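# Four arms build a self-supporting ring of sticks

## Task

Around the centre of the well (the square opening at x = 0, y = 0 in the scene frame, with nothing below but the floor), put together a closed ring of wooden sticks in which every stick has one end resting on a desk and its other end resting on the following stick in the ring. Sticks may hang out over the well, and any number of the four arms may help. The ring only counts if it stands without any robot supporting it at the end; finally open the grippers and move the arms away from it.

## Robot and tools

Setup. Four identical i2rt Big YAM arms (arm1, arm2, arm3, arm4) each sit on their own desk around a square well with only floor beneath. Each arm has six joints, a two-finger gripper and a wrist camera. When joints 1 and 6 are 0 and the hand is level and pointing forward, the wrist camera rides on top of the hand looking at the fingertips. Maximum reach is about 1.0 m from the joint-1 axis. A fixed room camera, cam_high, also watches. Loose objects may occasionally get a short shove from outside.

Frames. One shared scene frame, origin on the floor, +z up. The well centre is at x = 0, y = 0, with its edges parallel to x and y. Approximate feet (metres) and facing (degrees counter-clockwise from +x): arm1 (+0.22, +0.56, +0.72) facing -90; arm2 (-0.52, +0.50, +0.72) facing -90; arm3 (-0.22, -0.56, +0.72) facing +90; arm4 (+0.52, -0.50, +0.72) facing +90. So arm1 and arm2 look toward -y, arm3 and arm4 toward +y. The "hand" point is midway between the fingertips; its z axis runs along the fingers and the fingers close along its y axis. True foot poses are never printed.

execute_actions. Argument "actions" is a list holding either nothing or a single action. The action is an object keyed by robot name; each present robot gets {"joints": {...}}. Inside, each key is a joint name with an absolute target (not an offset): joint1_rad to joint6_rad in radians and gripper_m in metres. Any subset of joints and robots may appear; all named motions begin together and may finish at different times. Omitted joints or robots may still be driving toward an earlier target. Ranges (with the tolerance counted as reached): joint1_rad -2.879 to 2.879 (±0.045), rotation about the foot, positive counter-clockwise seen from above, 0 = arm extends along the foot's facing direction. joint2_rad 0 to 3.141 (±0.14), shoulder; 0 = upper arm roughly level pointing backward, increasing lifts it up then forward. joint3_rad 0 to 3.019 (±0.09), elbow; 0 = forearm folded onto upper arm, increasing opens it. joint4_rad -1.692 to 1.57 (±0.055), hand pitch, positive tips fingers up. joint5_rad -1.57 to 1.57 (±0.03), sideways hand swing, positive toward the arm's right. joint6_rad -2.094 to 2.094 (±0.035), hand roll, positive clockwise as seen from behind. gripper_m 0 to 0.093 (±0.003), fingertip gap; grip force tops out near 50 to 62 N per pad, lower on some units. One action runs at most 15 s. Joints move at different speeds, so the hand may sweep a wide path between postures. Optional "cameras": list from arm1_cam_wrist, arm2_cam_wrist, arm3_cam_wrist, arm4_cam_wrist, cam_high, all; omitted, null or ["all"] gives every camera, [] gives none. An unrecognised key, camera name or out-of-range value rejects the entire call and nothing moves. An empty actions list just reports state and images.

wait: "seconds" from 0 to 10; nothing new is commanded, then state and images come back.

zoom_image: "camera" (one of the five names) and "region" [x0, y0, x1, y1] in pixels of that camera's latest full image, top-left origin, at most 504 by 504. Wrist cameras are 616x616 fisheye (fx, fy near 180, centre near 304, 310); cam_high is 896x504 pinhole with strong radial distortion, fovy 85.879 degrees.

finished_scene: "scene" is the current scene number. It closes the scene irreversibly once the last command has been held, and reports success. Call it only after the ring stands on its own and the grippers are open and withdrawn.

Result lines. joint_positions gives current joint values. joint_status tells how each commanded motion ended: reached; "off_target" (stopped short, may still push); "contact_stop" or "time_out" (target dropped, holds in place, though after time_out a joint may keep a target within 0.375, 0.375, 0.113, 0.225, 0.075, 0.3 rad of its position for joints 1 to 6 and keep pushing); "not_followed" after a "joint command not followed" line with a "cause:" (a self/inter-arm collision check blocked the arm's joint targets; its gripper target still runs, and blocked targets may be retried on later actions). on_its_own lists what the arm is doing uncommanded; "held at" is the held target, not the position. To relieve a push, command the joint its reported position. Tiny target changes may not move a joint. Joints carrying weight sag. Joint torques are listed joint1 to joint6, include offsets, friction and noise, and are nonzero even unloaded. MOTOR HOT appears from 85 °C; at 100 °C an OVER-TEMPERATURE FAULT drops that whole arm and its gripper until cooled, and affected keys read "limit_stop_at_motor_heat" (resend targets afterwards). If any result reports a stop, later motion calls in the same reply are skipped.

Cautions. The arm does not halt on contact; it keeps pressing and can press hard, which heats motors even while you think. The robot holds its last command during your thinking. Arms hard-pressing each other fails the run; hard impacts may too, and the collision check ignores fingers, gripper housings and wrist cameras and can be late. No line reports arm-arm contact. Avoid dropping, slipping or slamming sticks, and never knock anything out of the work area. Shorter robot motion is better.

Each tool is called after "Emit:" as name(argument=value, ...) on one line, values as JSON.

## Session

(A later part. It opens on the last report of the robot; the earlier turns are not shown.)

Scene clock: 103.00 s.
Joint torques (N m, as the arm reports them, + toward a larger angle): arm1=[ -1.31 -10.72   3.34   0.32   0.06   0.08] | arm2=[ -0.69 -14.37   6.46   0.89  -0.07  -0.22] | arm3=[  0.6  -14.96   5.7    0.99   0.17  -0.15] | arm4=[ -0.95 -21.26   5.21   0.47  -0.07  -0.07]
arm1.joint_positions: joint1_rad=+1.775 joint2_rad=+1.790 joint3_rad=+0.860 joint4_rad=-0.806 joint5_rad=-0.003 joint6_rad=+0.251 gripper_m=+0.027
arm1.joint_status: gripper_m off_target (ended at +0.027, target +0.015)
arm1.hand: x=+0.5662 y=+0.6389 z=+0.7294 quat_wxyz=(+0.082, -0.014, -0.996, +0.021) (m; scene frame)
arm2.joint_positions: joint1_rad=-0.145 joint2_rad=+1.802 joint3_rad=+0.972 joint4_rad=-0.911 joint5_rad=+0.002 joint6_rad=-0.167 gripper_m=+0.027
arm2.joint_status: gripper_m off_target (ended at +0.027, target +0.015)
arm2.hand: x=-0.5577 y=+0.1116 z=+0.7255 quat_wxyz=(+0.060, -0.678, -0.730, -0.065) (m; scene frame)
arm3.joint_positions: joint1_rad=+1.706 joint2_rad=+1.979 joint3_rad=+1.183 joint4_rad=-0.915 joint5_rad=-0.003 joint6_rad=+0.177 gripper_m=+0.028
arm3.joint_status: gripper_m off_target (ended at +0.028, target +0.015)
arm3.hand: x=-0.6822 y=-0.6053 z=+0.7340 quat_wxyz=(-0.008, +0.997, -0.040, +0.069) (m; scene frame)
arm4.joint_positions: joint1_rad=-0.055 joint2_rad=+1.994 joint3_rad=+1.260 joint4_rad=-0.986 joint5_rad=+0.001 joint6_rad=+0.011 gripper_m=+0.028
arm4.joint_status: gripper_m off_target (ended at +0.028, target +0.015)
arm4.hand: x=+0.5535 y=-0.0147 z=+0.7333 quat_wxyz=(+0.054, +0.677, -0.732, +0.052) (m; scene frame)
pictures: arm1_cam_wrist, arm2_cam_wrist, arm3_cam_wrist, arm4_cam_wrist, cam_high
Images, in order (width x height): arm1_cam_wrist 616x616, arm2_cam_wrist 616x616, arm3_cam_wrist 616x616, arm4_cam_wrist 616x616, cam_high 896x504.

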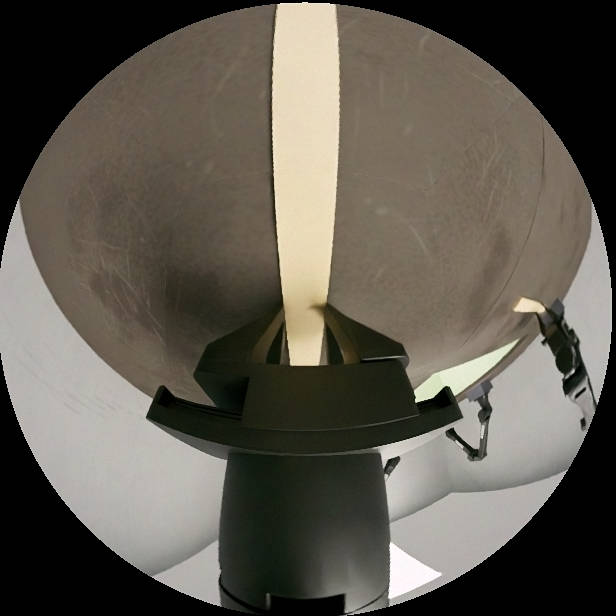

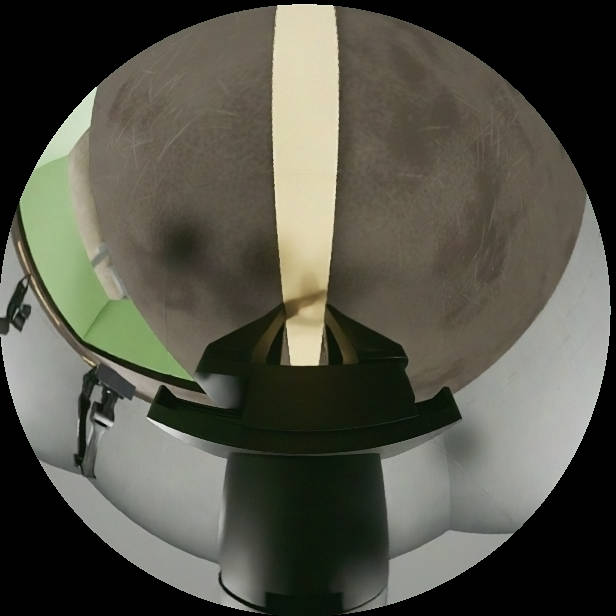

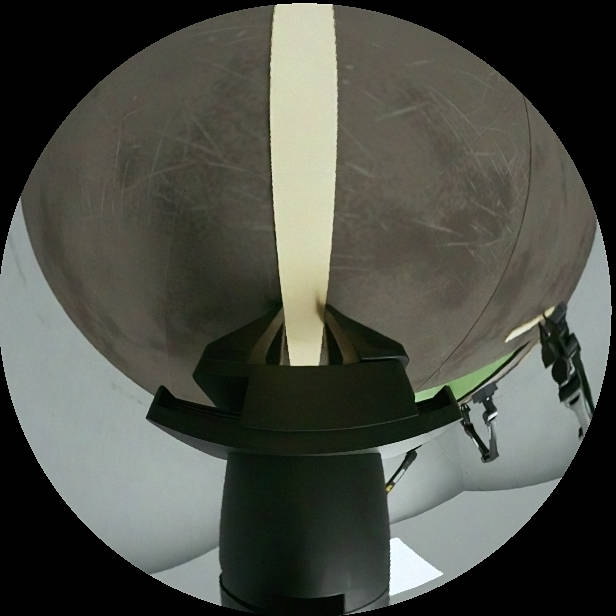

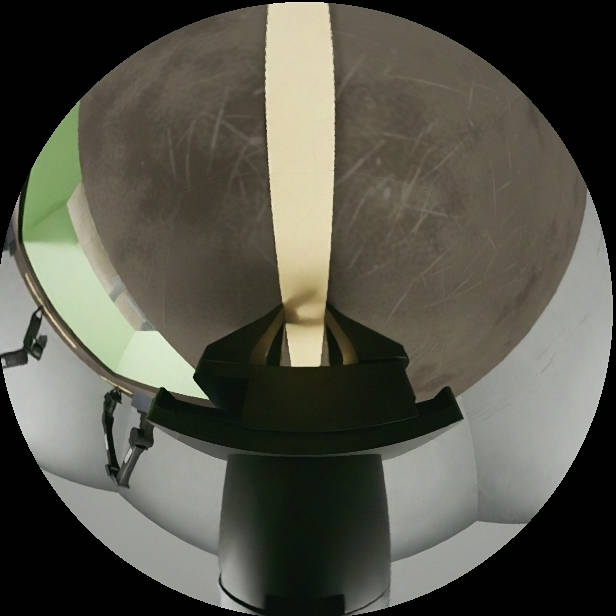

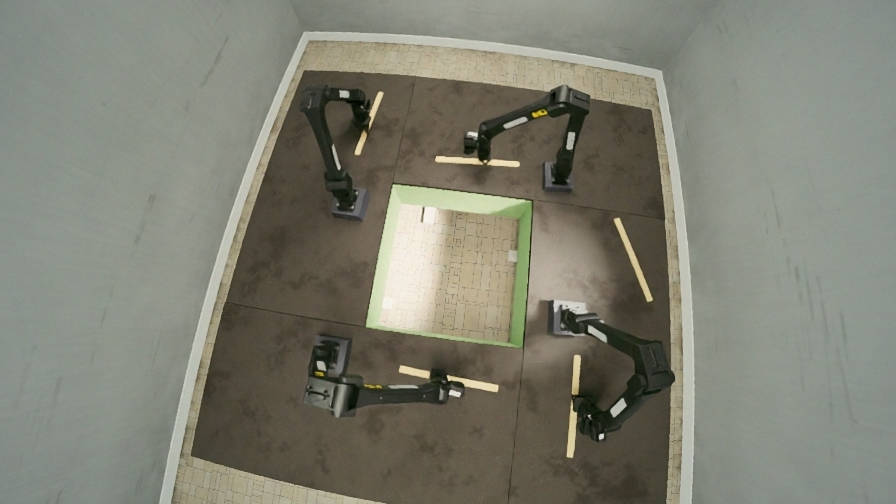

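Emit:
execute_actions(actions=[{"arm1":{"joints":{"joint2_rad":1.45,"joint3_rad":1.1,"joint4_rad":-1.22}},"arm2":{"joints":{"joint2_rad":1.62,"joint3_rad":1.0,"joint4_rad":-0.95}},"arm3":{"joints":{"joint2_rad":1.55,"joint3_rad":1.2,"joint4_rad":-1.22}},"arm4":{"joints":{"joint2_rad":1.8,"joint3_rad":1.26,"joint4_rad":-1.03}}}], cameras=[])

Emit:
execute_actions(actions=[{"arm1":{"joints":{"joint1_rad":1.2,"joint6_rad":-1.3}},"arm3":{"joints":{"joint1_rad":1.2,"joint2_rad":1.45,"joint3_rad":1.1,"joint6_rad":-1.3}}}])

Scene clock: 128.20 s.
Joint torques (N m, as the arm reports them, + toward a larger angle): arm1=[-1.21 -9.61  7.31 -0.61  0.06  0.07] | arm2=[ -0.44 -11.91  11.13   0.16  -0.09  -0.24] | arm3=[  0.84 -10.14  11.41   0.56   0.14  -0.15] | arm4=[ -1.23 -18.25   8.32   0.09  -0.08  -0.07]
arm1.joint_positions: joint1_rad=+1.775 joint2_rad=+1.441 joint3_rad=+1.097 joint4_rad=-1.203 joint5_rad=-0.002 joint6_rad=+0.251 gripper_m=+0.027
arm1.joint_status: all done
arm1.hand: x=+0.6127 y=+0.6503 z=+0.9327 quat_wxyz=(-0.010, -0.014, -1.000, -0.001) (m; scene frame)
arm2.joint_positions: joint1_rad=-0.145 joint2_rad=+1.606 joint3_rad=+0.972 joint4_rad=-0.940 joint5_rad=+0.002 joint6_rad=-0.167 gripper_m=+0.027
arm2.joint_status: all done
arm2.hand: x=-0.5585 y=+0.0918 z=+0.8004 quat_wxyz=(+0.009, -0.680, -0.733, +0.001) (m; scene frame)
arm3.joint_positions: joint1_rad=+1.706 joint2_rad=+1.521 joint3_rad=+1.183 joint4_rad=-1.211 joint5_rad=-0.003 joint6_rad=+0.177 gripper_m=+0.028
arm3.joint_status: all done
arm3.hand: x=-0.6514 y=-0.6025 z=+0.9390 quat_wxyz=(+0.003, +0.999, -0.040, -0.011) (m; scene frame)
arm4.joint_positions: joint1_rad=-0.055 joint2_rad=+1.779 joint3_rad=+1.259 joint4_rad=-1.023 joint5_rad=+0.001 joint6_rad=+0.011 gripper_m=+0.028
arm4.joint_status: all done
arm4.hand: x=+0.5547 y=+0.0034 z=+0.8355 quat_wxyz=(-0.010, +0.679, -0.734, -0.009) (m; scene frame)
pictures: none
No camera images: the call's "cameras" was empty. Leave "cameras" out to get every camera's image.

Scene clock: 130.37 s.
Joint torques (N m, as the arm reports them, + toward a larger angle): arm1=[-1.1  -9.71  7.39 -0.68 -0.2  -0.14] | arm2=[ -0.51 -11.91  11.18   0.21  -0.09  -0.22] | arm3=[  1.66 -12.68   9.73   0.46  -0.11  -0.18] | arm4=[ -1.2  -17.96   8.39   0.12  -0.08  -0.08]
arm1.joint_positions: joint1_rad=+1.193 joint2_rad=+1.441 joint3_rad=+1.097 joint4_rad=-1.203 joint5_rad=+0.002 joint6_rad=-1.290 gripper_m=+0.027
arm1.joint_status: all done
arm1.hand: x=+0.5966 y=+0.4176 z=+0.9339 quat_wxyz=(-0.005, +0.449, -0.894, +0.011) (m; scene frame)
arm2.joint_positions: joint1_rad=-0.145 joint2_rad=+1.606 joint3_rad=+0.972 joint4_rad=-0.940 joint5_rad=+0.002 joint6_rad=-0.167 gripper_m=+0.027
arm2.joint_status: not commanded
arm2.hand: x=-0.5585 y=+0.0918 z=+0.8004 quat_wxyz=(+0.009, -0.680, -0.733, +0.001) (m; scene frame)
arm3.joint_positions: joint1_rad=+1.195 joint2_rad=+1.473 joint3_rad=+1.100 joint4_rad=-1.214 joint5_rad=-0.001 joint6_rad=-1.290 gripper_m=+0.028
arm3.joint_status: all done
arm3.hand: x=-0.5869 y=-0.3975 z=+0.9282 quat_wxyz=(+0.006, +0.905, +0.425, +0.005) (m; scene frame)
arm4.joint_positions: joint1_rad=-0.055 joint2_rad=+1.779 joint3_rad=+1.259 joint4_rad=-1.023 joint5_rad=+0.001 joint6_rad=+0.011 gripper_m=+0.028
arm4.joint_status: not commanded
arm4.hand: x=+0.5547 y=+0.0034 z=+0.8355 quat_wxyz=(-0.010, +0.679, -0.734, -0.009) (m; scene frame)
pictures: arm1_cam_wrist, arm2_cam_wrist, arm3_cam_wrist, arm4_cam_wrist, cam_high
Images, in order (width x height): arm1_cam_wrist 616x616, arm2_cam_wrist 616x616, arm3_cam_wrist 616x616, arm4_cam_wrist 616x616, cam_high 896x504.

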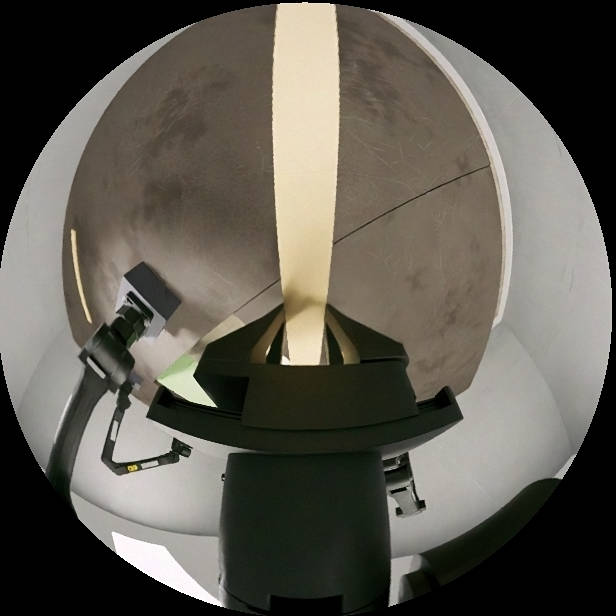

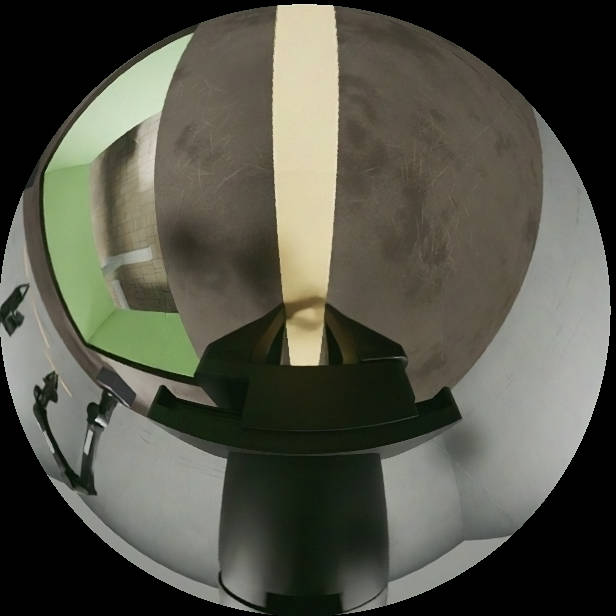

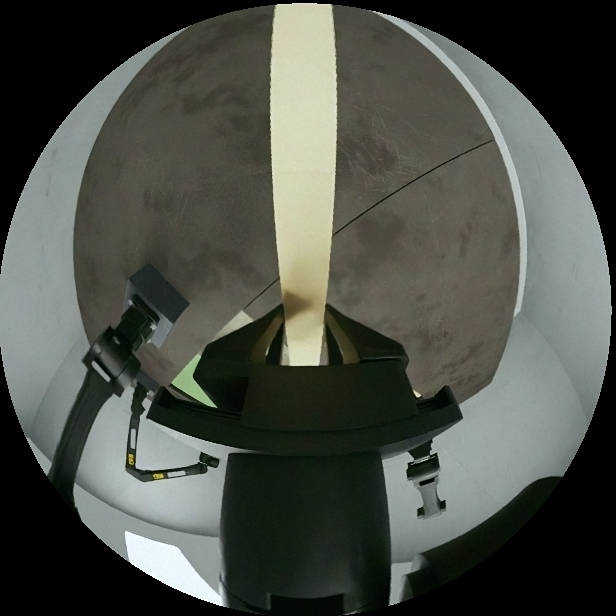

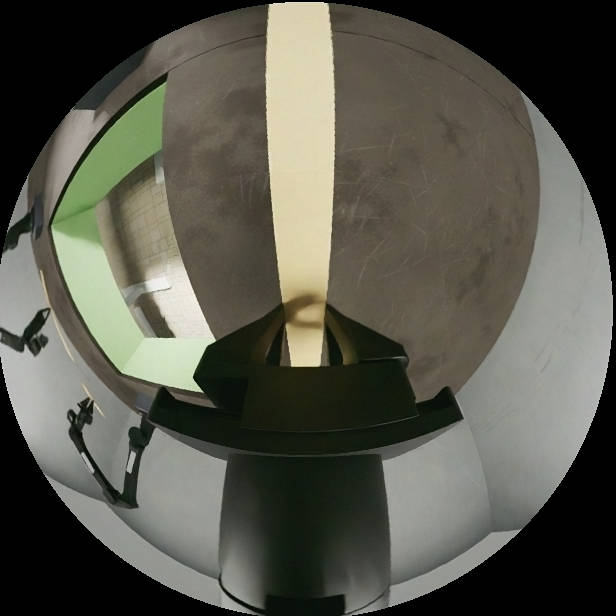

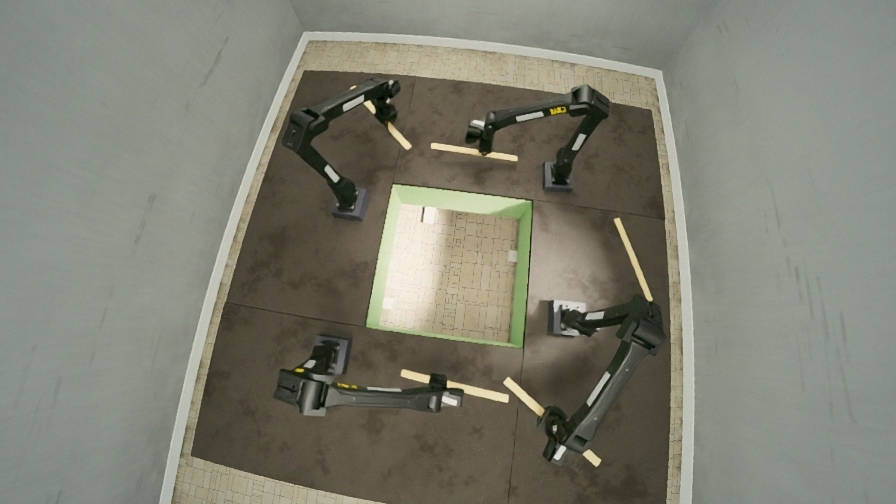

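Emit:
execute_actions(actions=[{"arm1":{"joints":{"joint1_rad":-0.525,"joint6_rad":-0.52}},"arm3":{"joints":{"joint1_rad":-0.5,"joint6_rad":-0.5}},"arm2":{"joints":{"joint1_rad":-0.55}},"arm4":{"joints":{"joint1_rad":-0.5}}}], cameras=["cam_high"])

Emit:
execute_actions(actions=[{"arm1":{"joints":{"joint2_rad":1.563,"joint3_rad":0.847,"joint4_rad":-0.845}},"arm3":{"joints":{"joint2_rad":1.55,"joint3_rad":0.87,"joint4_rad":-0.88}},"arm2":{"joints":{"joint1_rad":-0.1,"joint6_rad":-1.5}},"arm4":{"joints":{"joint1_rad":-0.1,"joint6_rad":-1.5}}}], cameras=["cam_high","arm1_cam_wrist"])

Scene clock: 148.83 s.
Joint torques (N m, as the arm reports them, + toward a larger angle): arm1=[-1.74 -9.7   7.24 -0.54 -0.03  0.08] | arm2=[ -0.35 -12.    11.22   0.23  -0.01  -0.22] | arm3=[  1.24 -12.75   9.79   0.5   -0.06   0.19] | arm4=[ -1.31 -18.06   8.32   0.08  -0.08  -0.05]
arm1.joint_positions: joint1_rad=-0.526 joint2_rad=+1.442 joint3_rad=+1.097 joint4_rad=-1.206 joint5_rad=-0.002 joint6_rad=-0.531 gripper_m=+0.027
arm1.joint_status: all done
arm1.hand: x=+0.0207 y=+0.2068 z=+0.9357 quat_wxyz=(-0.005, -0.698, -0.716, +0.012) (m; scene frame)
arm2.joint_positions: joint1_rad=-0.557 joint2_rad=+1.606 joint3_rad=+0.972 joint4_rad=-0.940 joint5_rad=+0.001 joint6_rad=-0.169 gripper_m=+0.027
arm2.joint_status: all done
arm2.hand: x=-0.7182 y=+0.1413 z=+0.8029 quat_wxyz=(+0.008, -0.815, -0.579, +0.002) (m; scene frame)
arm3.joint_positions: joint1_rad=-0.498 joint2_rad=+1.473 joint3_rad=+1.100 joint4_rad=-1.214 joint5_rad=+0.000 joint6_rad=-0.521 gripper_m=+0.028
arm3.joint_status: all done
arm3.hand: x=-0.0104 y=-0.2127 z=+0.9280 quat_wxyz=(+0.008, +0.702, -0.712, +0.001) (m; scene frame)
arm4.joint_positions: joint1_rad=-0.499 joint2_rad=+1.779 joint3_rad=+1.259 joint4_rad=-1.023 joint5_rad=+0.002 joint6_rad=+0.008 gripper_m=+0.028
arm4.joint_status: all done
arm4.hand: x=+0.7676 y=-0.0604 z=+0.8355 quat_wxyz=(-0.012, +0.502, -0.865, -0.006) (m; scene frame)
pictures: cam_high
Images, in order (width x height): cam_high 896x504.

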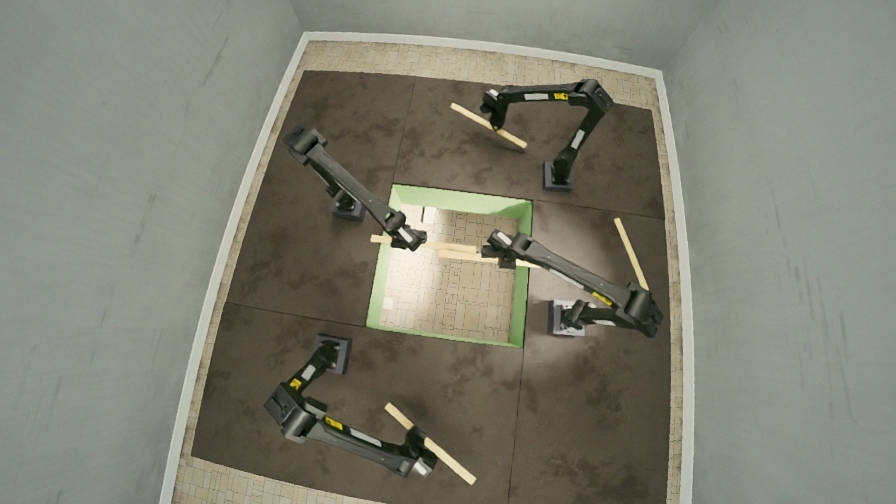

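Scene clock: 150.97 s.
Joint torques (N m, as the arm reports them, + toward a larger angle): arm1=[ -1.27 -10.83   6.68   0.77  -0.04   0.08] | arm2=[ -1.77 -11.81  11.16   0.08  -0.09  -0.24] | arm3=[  1.06 -10.     9.25   1.32  -0.07   0.05] | arm4=[ -1.04 -18.     8.33   0.02  -0.09  -0.08]
arm1.joint_positions: joint1_rad=-0.526 joint2_rad=+1.574 joint3_rad=+0.828 joint4_rad=-0.863 joint5_rad=-0.002 joint6_rad=-0.530 gripper_m=+0.027
arm1.joint_status: all done
arm1.hand: x=+0.0412 y=+0.2435 z=+0.7998 quat_wxyz=(+0.003, -0.699, -0.715, -0.016) (m; scene frame)
arm2.joint_positions: joint1_rad=-0.092 joint2_rad=+1.606 joint3_rad=+0.972 joint4_rad=-0.940 joint5_rad=+0.001 joint6_rad=-1.487 gripper_m=+0.027
arm2.joint_status: all done
arm2.hand: x=-0.5366 y=+0.0903 z=+0.8000 quat_wxyz=(+0.007, -0.062, -0.998, -0.005) (m; scene frame)
arm3.joint_positions: joint1_rad=-0.498 joint2_rad=+1.543 joint3_rad=+0.859 joint4_rad=-0.893 joint5_rad=+0.000 joint6_rad=-0.509 gripper_m=+0.028
arm3.joint_status: all done
arm3.hand: x=-0.0260 y=-0.2389 z=+0.8229 quat_wxyz=(+0.003, +0.698, -0.716, +0.000) (m; scene frame)
arm4.joint_positions: joint1_rad=-0.101 joint2_rad=+1.779 joint3_rad=+1.259 joint4_rad=-1.023 joint5_rad=-0.001 joint6_rad=-1.488 gripper_m=+0.028
arm4.joint_status: all done
arm4.hand: x=+0.5777 y=+0.0013 z=+0.8355 quat_wxyz=(-0.013, +0.995, -0.098, +0.000) (m; scene frame)
pictures: arm1_cam_wrist, cam_high
Images, in order (width x height): arm1_cam_wrist 616x616, cam_high 896x504.

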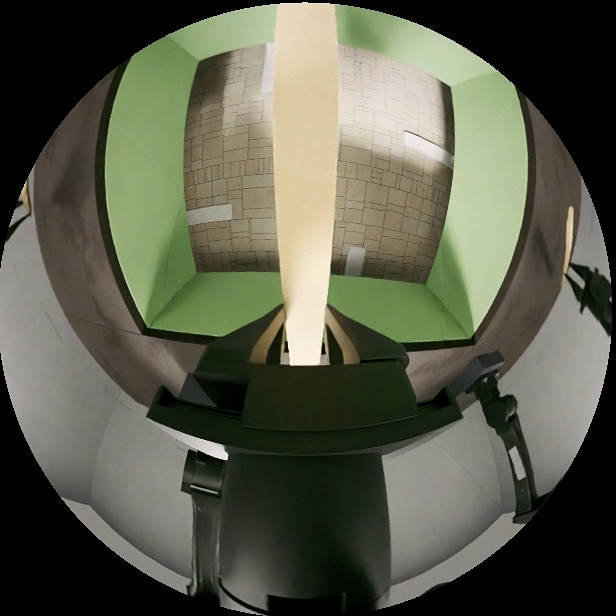

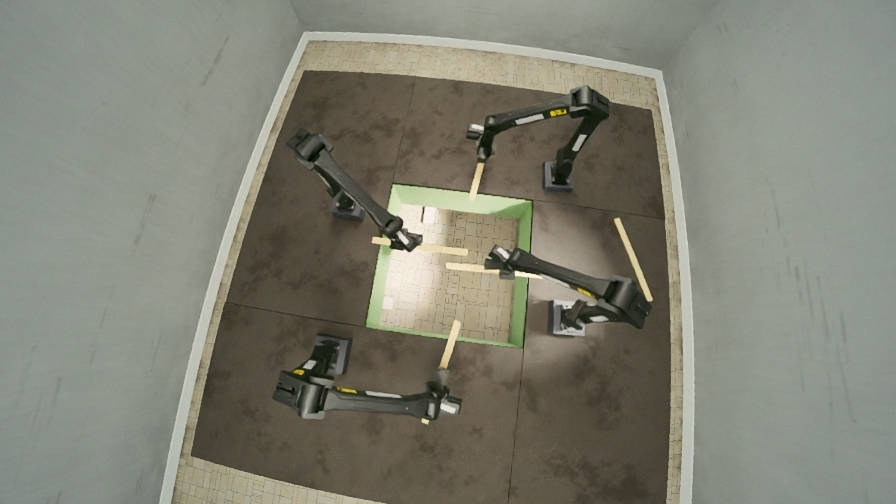

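Emit:
execute_actions(actions=[{"arm1":{"joints":{"joint2_rad":1.685,"joint3_rad":0.83,"joint4_rad":-0.70,"joint6_rad":-0.5}},"arm3":{"joints":{"joint1_rad":-0.465,"joint2_rad":1.683,"joint3_rad":0.812,"joint4_rad":-0.688,"joint6_rad":-0.48}},"arm2":{"joints":{"joint1_rad":0.59,"joint2_rad":1.755,"joint3_rad":1.24,"joint4_rad":-1.05,"joint6_rad":-0.97}},"arm4":{"joints":{"joint1_rad":0.625,"joint2_rad":1.75,"joint3_rad":1.226,"joint4_rad":-1.06,"joint6_rad":-0.95}}}])

Emit:
zoom_image(camera="cam_high", region=[340, 160, 580, 370])

Scene clock: 170.07 s.
Joint torques (N m, as the arm reports them, + toward a larger angle): arm1=[ -1.71 -11.34   4.91   0.8   -0.06   0.05] | arm2=[ -1.59 -16.26  10.69   0.07  -0.1    0.09] | arm3=[  1.69 -10.32   7.02   1.3   -0.06   0.06] | arm4=[ -1.5  -21.8    7.38  -0.15  -0.13   0.12]
arm1.joint_positions: joint1_rad=-0.526 joint2_rad=+1.686 joint3_rad=+0.828 joint4_rad=-0.718 joint5_rad=-0.002 joint6_rad=-0.510 gripper_m=+0.027
arm1.joint_status: all done
arm1.hand: x=+0.0318 y=+0.2265 z=+0.7598 quat_wxyz=(-0.001, -0.706, -0.708, +0.000) (m; scene frame)
arm2.joint_positions: joint1_rad=+0.596 joint2_rad=+1.761 joint3_rad=+1.219 joint4_rad=-1.039 joint5_rad=+0.001 joint6_rad=-0.984 gripper_m=+0.027
arm2.joint_status: all done
arm2.hand: x=-0.2272 y=+0.1125 z=+0.8084 quat_wxyz=(+0.010, +0.031, -0.999, -0.007) (m; scene frame)
arm3.joint_positions: joint1_rad=-0.473 joint2_rad=+1.676 joint3_rad=+0.810 joint4_rad=-0.701 joint5_rad=+0.000 joint6_rad=-0.490 gripper_m=+0.028
arm3.joint_status: all done
arm3.hand: x=-0.0323 y=-0.2307 z=+0.7623 quat_wxyz=(-0.002, +0.700, -0.714, -0.001) (m; scene frame)
arm4.joint_positions: joint1_rad=+0.630 joint2_rad=+1.774 joint3_rad=+1.233 joint4_rad=-1.051 joint5_rad=+0.000 joint6_rad=-0.962 gripper_m=+0.028
arm4.joint_status: all done
arm4.hand: x=+0.2383 y=-0.1026 z=+0.8297 quat_wxyz=(+0.009, +1.000, +0.004, +0.006) (m; scene frame)
pictures: arm1_cam_wrist, arm2_cam_wrist, arm3_cam_wrist, arm4_cam_wrist, cam_high
Images, in order (width x height): arm1_cam_wrist 616x616, arm2_cam_wrist 616x616, arm3_cam_wrist 616x616, arm4_cam_wrist 616x616, cam_high 896x504.

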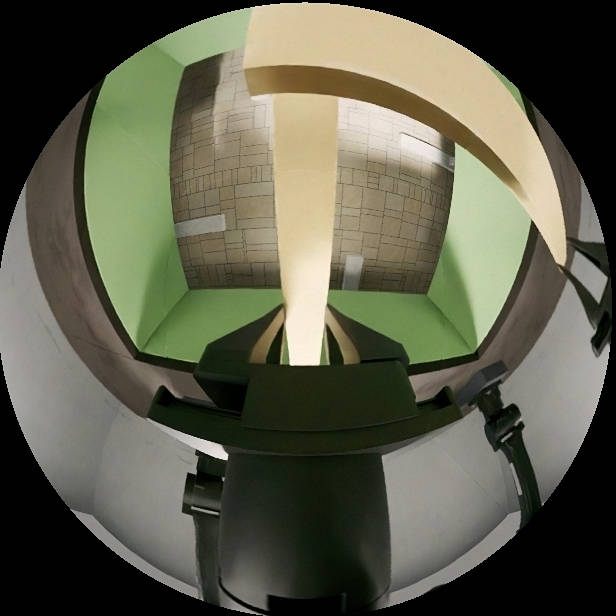

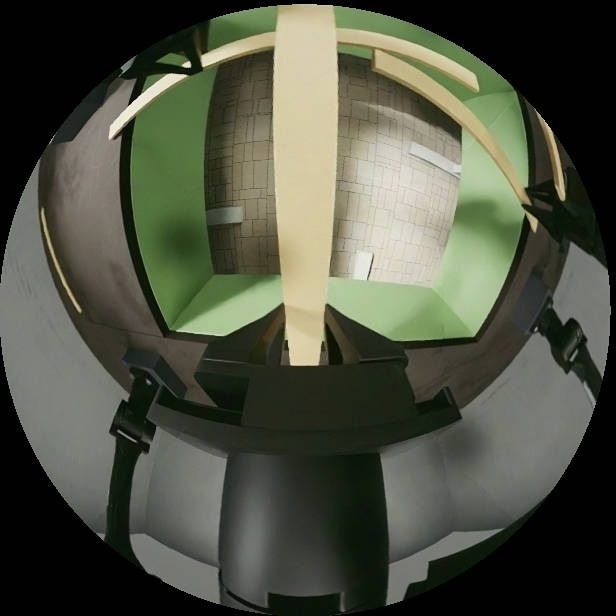

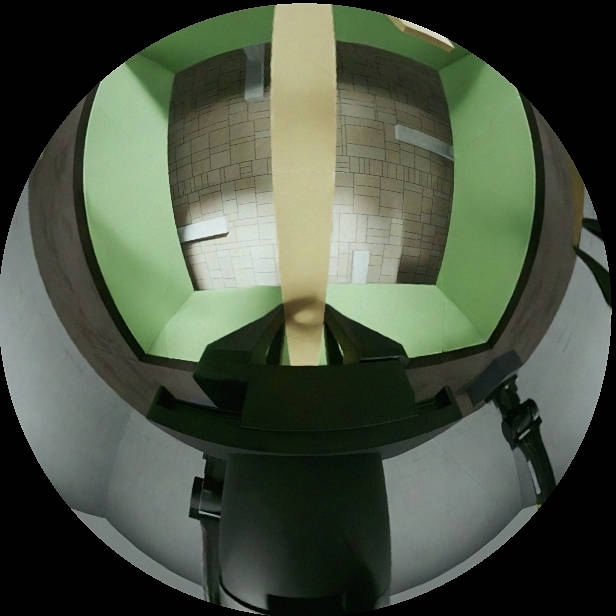

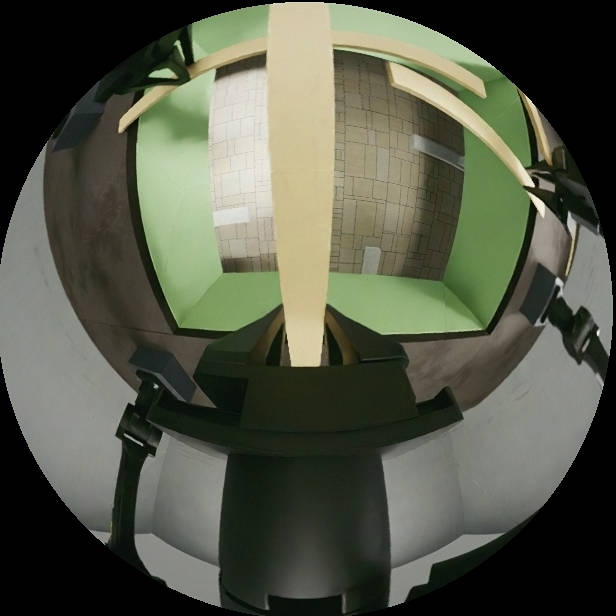

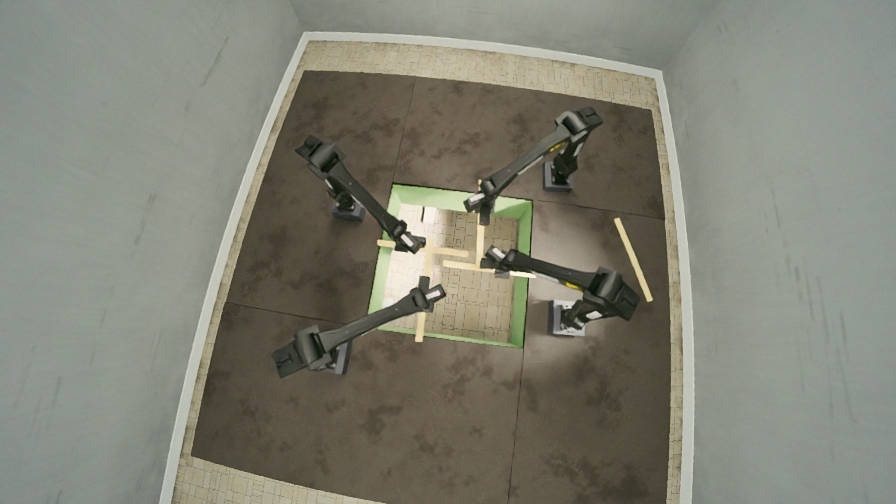

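Region (340, 160, 580, 370) of cam_high's 896x504 image, scaled by 2.100, with more detail than that image has; it fills the top 441 rows of this view, and the rest is white.

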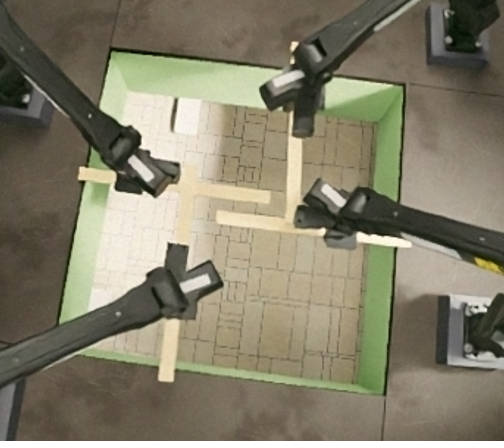

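Emit:
execute_actions(actions=[{"arm2":{"joints":{"joint1_rad":0.56,"joint2_rad":1.876,"joint3_rad":1.22,"joint4_rad":-0.89,"joint6_rad":-0.94}},"arm4":{"joints":{"joint1_rad":0.605,"joint2_rad":1.905,"joint3_rad":1.2,"joint4_rad":-0.86,"joint6_rad":-0.98}}}])

Emit:
zoom_image(camera="cam_high", region=[340, 160, 580, 370])

Scene clock: 179.03 s.
Joint torques (N m, as the arm reports them, + toward a larger angle): arm1=[ -1.83 -10.91   4.95   0.8   -0.05   0.09] | arm2=[ -0.75 -17.21   8.24   1.34  -0.1    0.09] | arm3=[  1.27 -10.6    7.06   1.47  -0.05   0.01] | arm4=[ -1.27 -19.67   7.12   0.79  -0.12  -0.09]
arm1.joint_positions: joint1_rad=-0.526 joint2_rad=+1.686 joint3_rad=+0.828 joint4_rad=-0.718 joint5_rad=-0.002 joint6_rad=-0.510 gripper_m=+0.027
arm1.joint_status: not commanded
arm1.hand: x=+0.0318 y=+0.2265 z=+0.7598 quat_wxyz=(-0.001, -0.706, -0.708, +0.000) (m; scene frame)
arm2.joint_positions: joint1_rad=+0.560 joint2_rad=+1.878 joint3_rad=+1.219 joint4_rad=-0.904 joint5_rad=+0.001 joint6_rad=-0.955 gripper_m=+0.027
arm2.joint_status: all done
arm2.hand: x=-0.2304 y=+0.0864 z=+0.7525 quat_wxyz=(+0.005, -0.002, -1.000, +0.000) (m; scene frame)
arm3.joint_positions: joint1_rad=-0.473 joint2_rad=+1.676 joint3_rad=+0.810 joint4_rad=-0.701 joint5_rad=+0.000 joint6_rad=-0.487 gripper_m=+0.028
arm3.joint_status: not commanded
arm3.hand: x=-0.0322 y=-0.2308 z=+0.7623 quat_wxyz=(-0.002, +0.699, -0.715, -0.001) (m; scene frame)
arm4.joint_positions: joint1_rad=+0.608 joint2_rad=+1.893 joint3_rad=+1.203 joint4_rad=-0.870 joint5_rad=+0.000 joint6_rad=-0.968 gripper_m=+0.028
arm4.joint_status: all done
arm4.hand: x=+0.2383 y=-0.0831 z=+0.7635 quat_wxyz=(-0.004, +1.000, -0.004, -0.003) (m; scene frame)
pictures: arm1_cam_wrist, arm2_cam_wrist, arm3_cam_wrist, arm4_cam_wrist, cam_high
Images, in order (width x height): arm1_cam_wrist 616x616, arm2_cam_wrist 616x616, arm3_cam_wrist 616x616, arm4_cam_wrist 616x616, cam_high 896x504.

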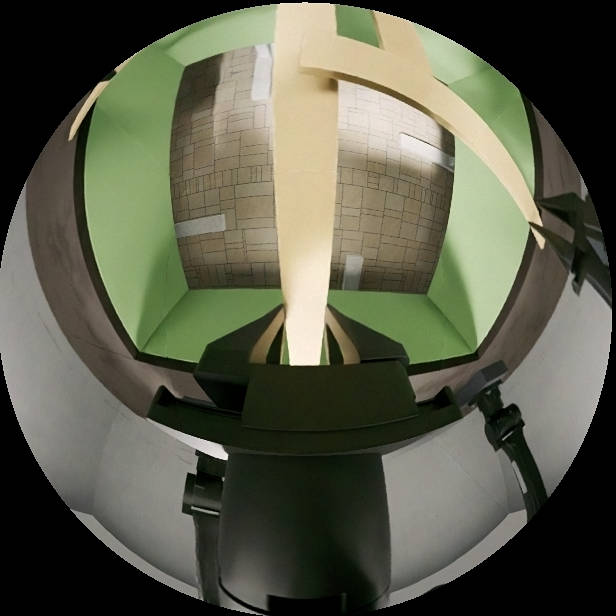

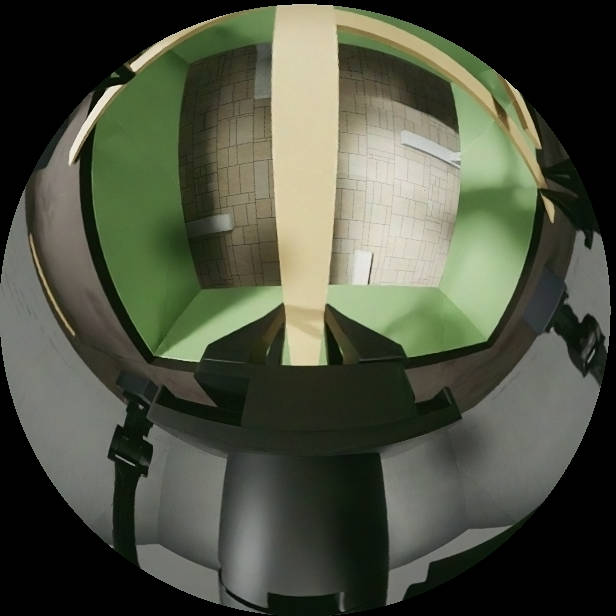

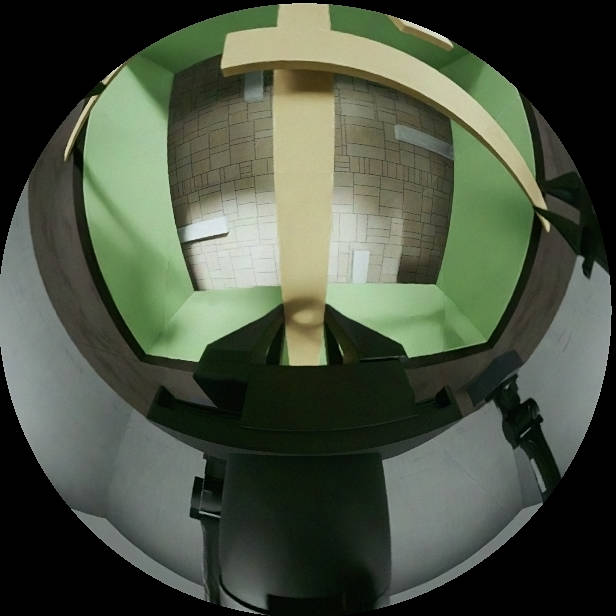

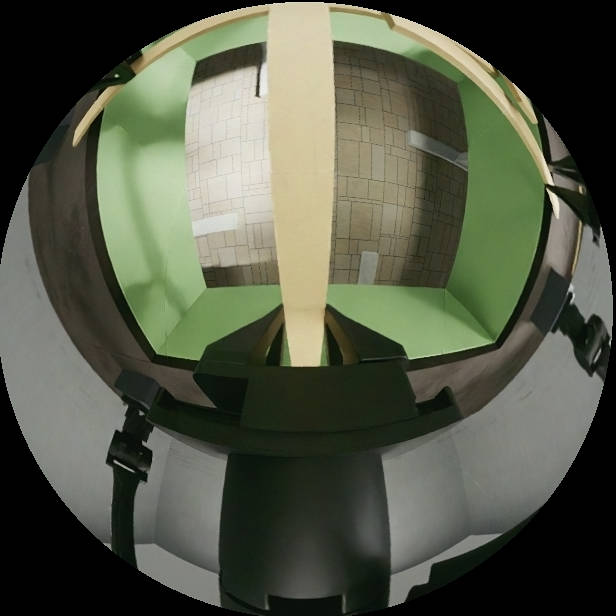

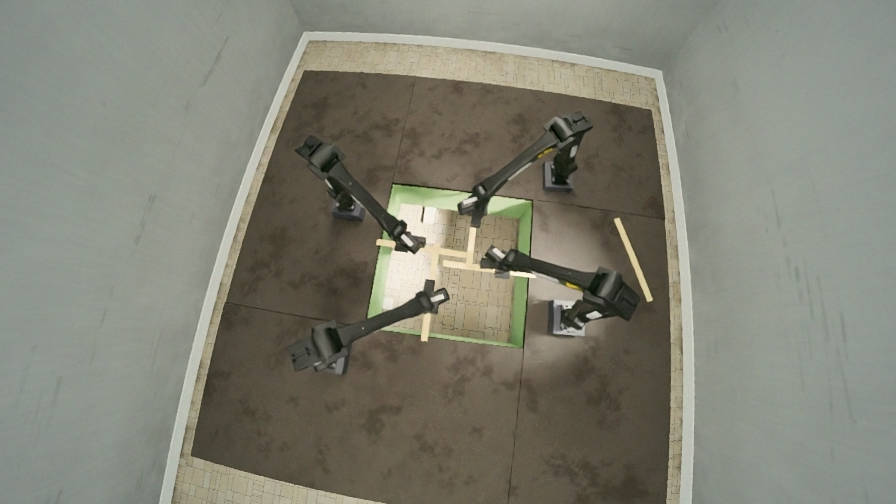

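Region (340, 160, 580, 370) of cam_high's 896x504 image, scaled by 2.100, with more detail than that image has; it fills the top 441 rows of this view, and the rest is white.

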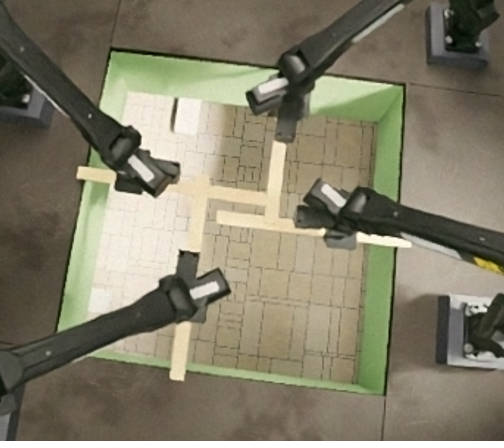

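Emit:
execute_actions(actions=[{"arm1":{"joints":{"joint2_rad":1.645,"joint3_rad":0.788}},"arm3":{"joints":{"joint2_rad":1.622,"joint3_rad":0.755,"joint6_rad":-0.465}},"arm2":{"joints":{"joint1_rad":0.61,"joint2_rad":1.85,"joint3_rad":1.19,"joint6_rad":-0.895}}}])

Emit:
zoom_image(camera="cam_high", region=[360, 170, 550, 350])

Scene clock: 192.60 s.
Joint torques (N m, as the arm reports them, + toward a larger angle): arm1=[ -1.74 -11.39   4.8    0.76  -0.03   0.07] | arm2=[ -1.26 -17.93   7.94   1.12  -0.1    0.08] | arm3=[  1.89 -12.1    6.85   1.18  -0.08   0.03] | arm4=[ -1.47 -19.68   7.14   0.78  -0.12  -0.07]
arm1.joint_positions: joint1_rad=-0.526 joint2_rad=+1.656 joint3_rad=+0.786 joint4_rad=-0.715 joint5_rad=-0.002 joint6_rad=-0.510 gripper_m=+0.027
arm1.joint_status: all done
arm1.hand: x=+0.0400 y=+0.2413 z=+0.7598 quat_wxyz=(+0.000, -0.706, -0.708, -0.005) (m; scene frame)
arm2.joint_positions: joint1_rad=+0.614 joint2_rad=+1.863 joint3_rad=+1.192 joint4_rad=-0.900 joint5_rad=+0.001 joint6_rad=-0.909 gripper_m=+0.027
arm2.joint_status: all done
arm2.hand: x=-0.2149 y=+0.1103 z=+0.7515 quat_wxyz=(+0.007, +0.002, -1.000, -0.003) (m; scene frame)
arm3.joint_positions: joint1_rad=-0.473 joint2_rad=+1.642 joint3_rad=+0.753 joint4_rad=-0.698 joint5_rad=+0.000 joint6_rad=-0.474 gripper_m=+0.028
arm3.joint_status: all done
arm3.hand: x=-0.0440 y=-0.2519 z=+0.7602 quat_wxyz=(+0.008, +0.694, -0.720, +0.002) (m; scene frame)
arm4.joint_positions: joint1_rad=+0.608 joint2_rad=+1.893 joint3_rad=+1.203 joint4_rad=-0.870 joint5_rad=+0.000 joint6_rad=-0.968 gripper_m=+0.028
arm4.joint_status: not commanded
arm4.hand: x=+0.2383 y=-0.0831 z=+0.7635 quat_wxyz=(-0.004, +1.000, -0.004, -0.003) (m; scene frame)
pictures: arm1_cam_wrist, arm2_cam_wrist, arm3_cam_wrist, arm4_cam_wrist, cam_high
Images, in order (width x height): arm1_cam_wrist 616x616, arm2_cam_wrist 616x616, arm3_cam_wrist 616x616, arm4_cam_wrist 616x616, cam_high 896x504.

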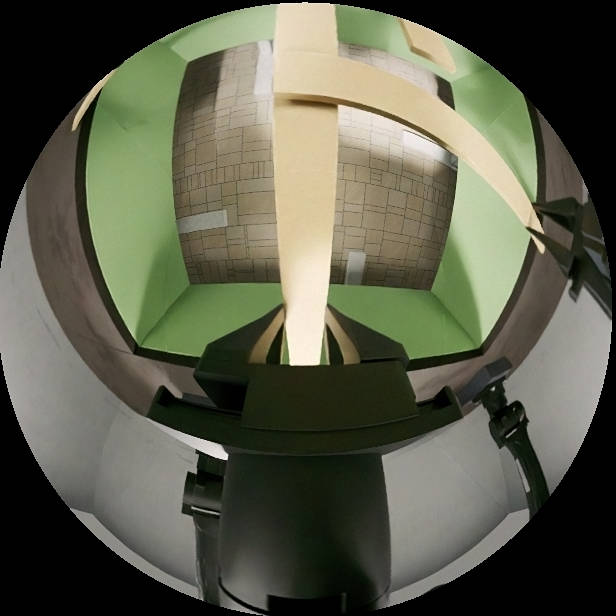

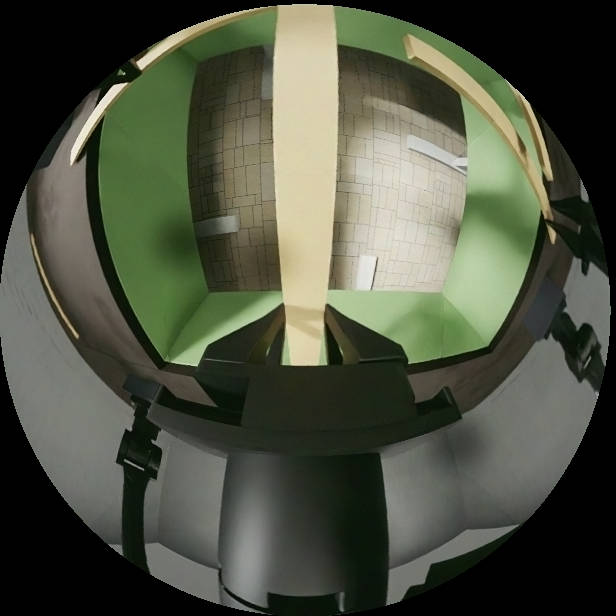

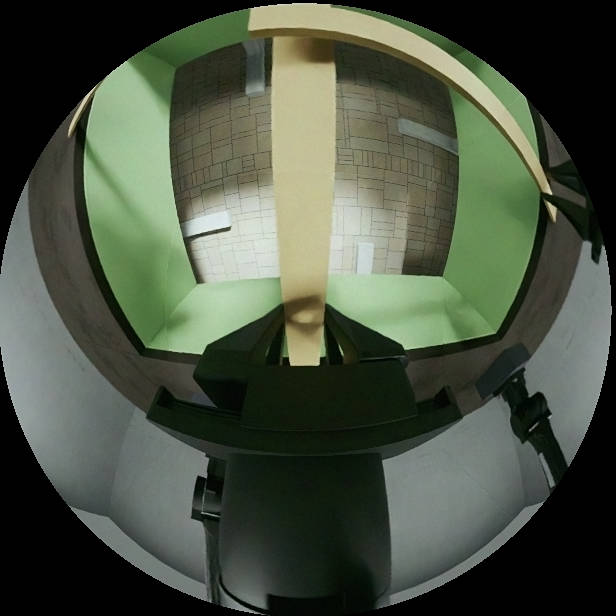

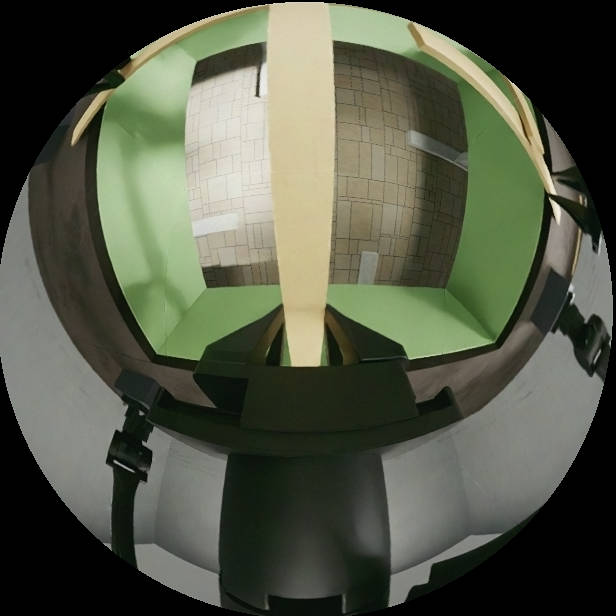

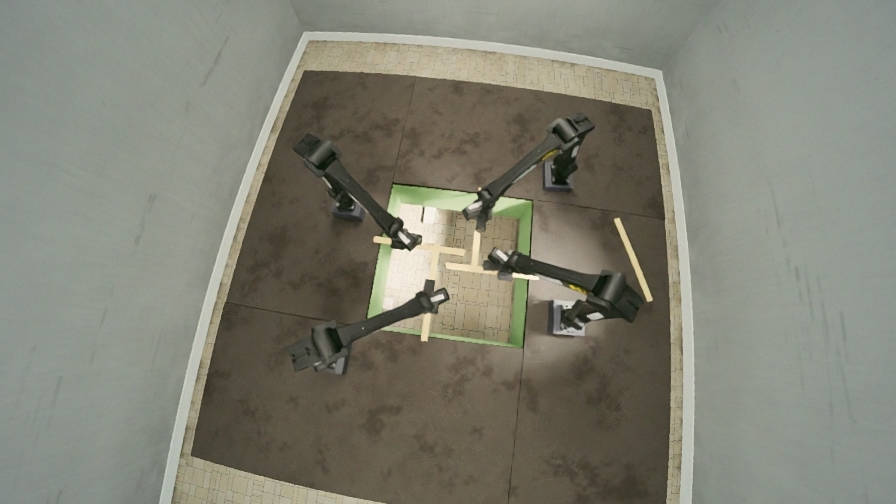

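Region (360, 170, 550, 350) of cam_high's 896x504 image, scaled by 2.653, with more detail than that image has; it fills the top 477 rows of this view, and the rest is white.

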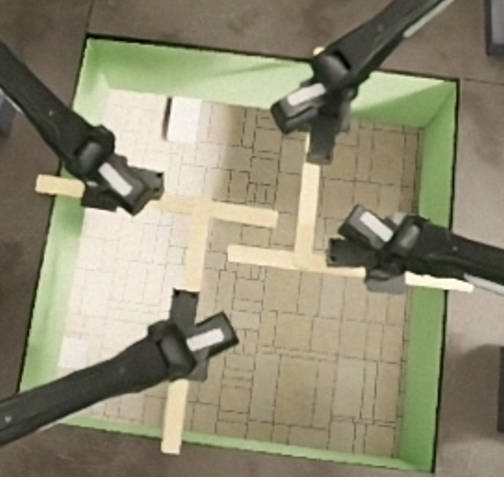

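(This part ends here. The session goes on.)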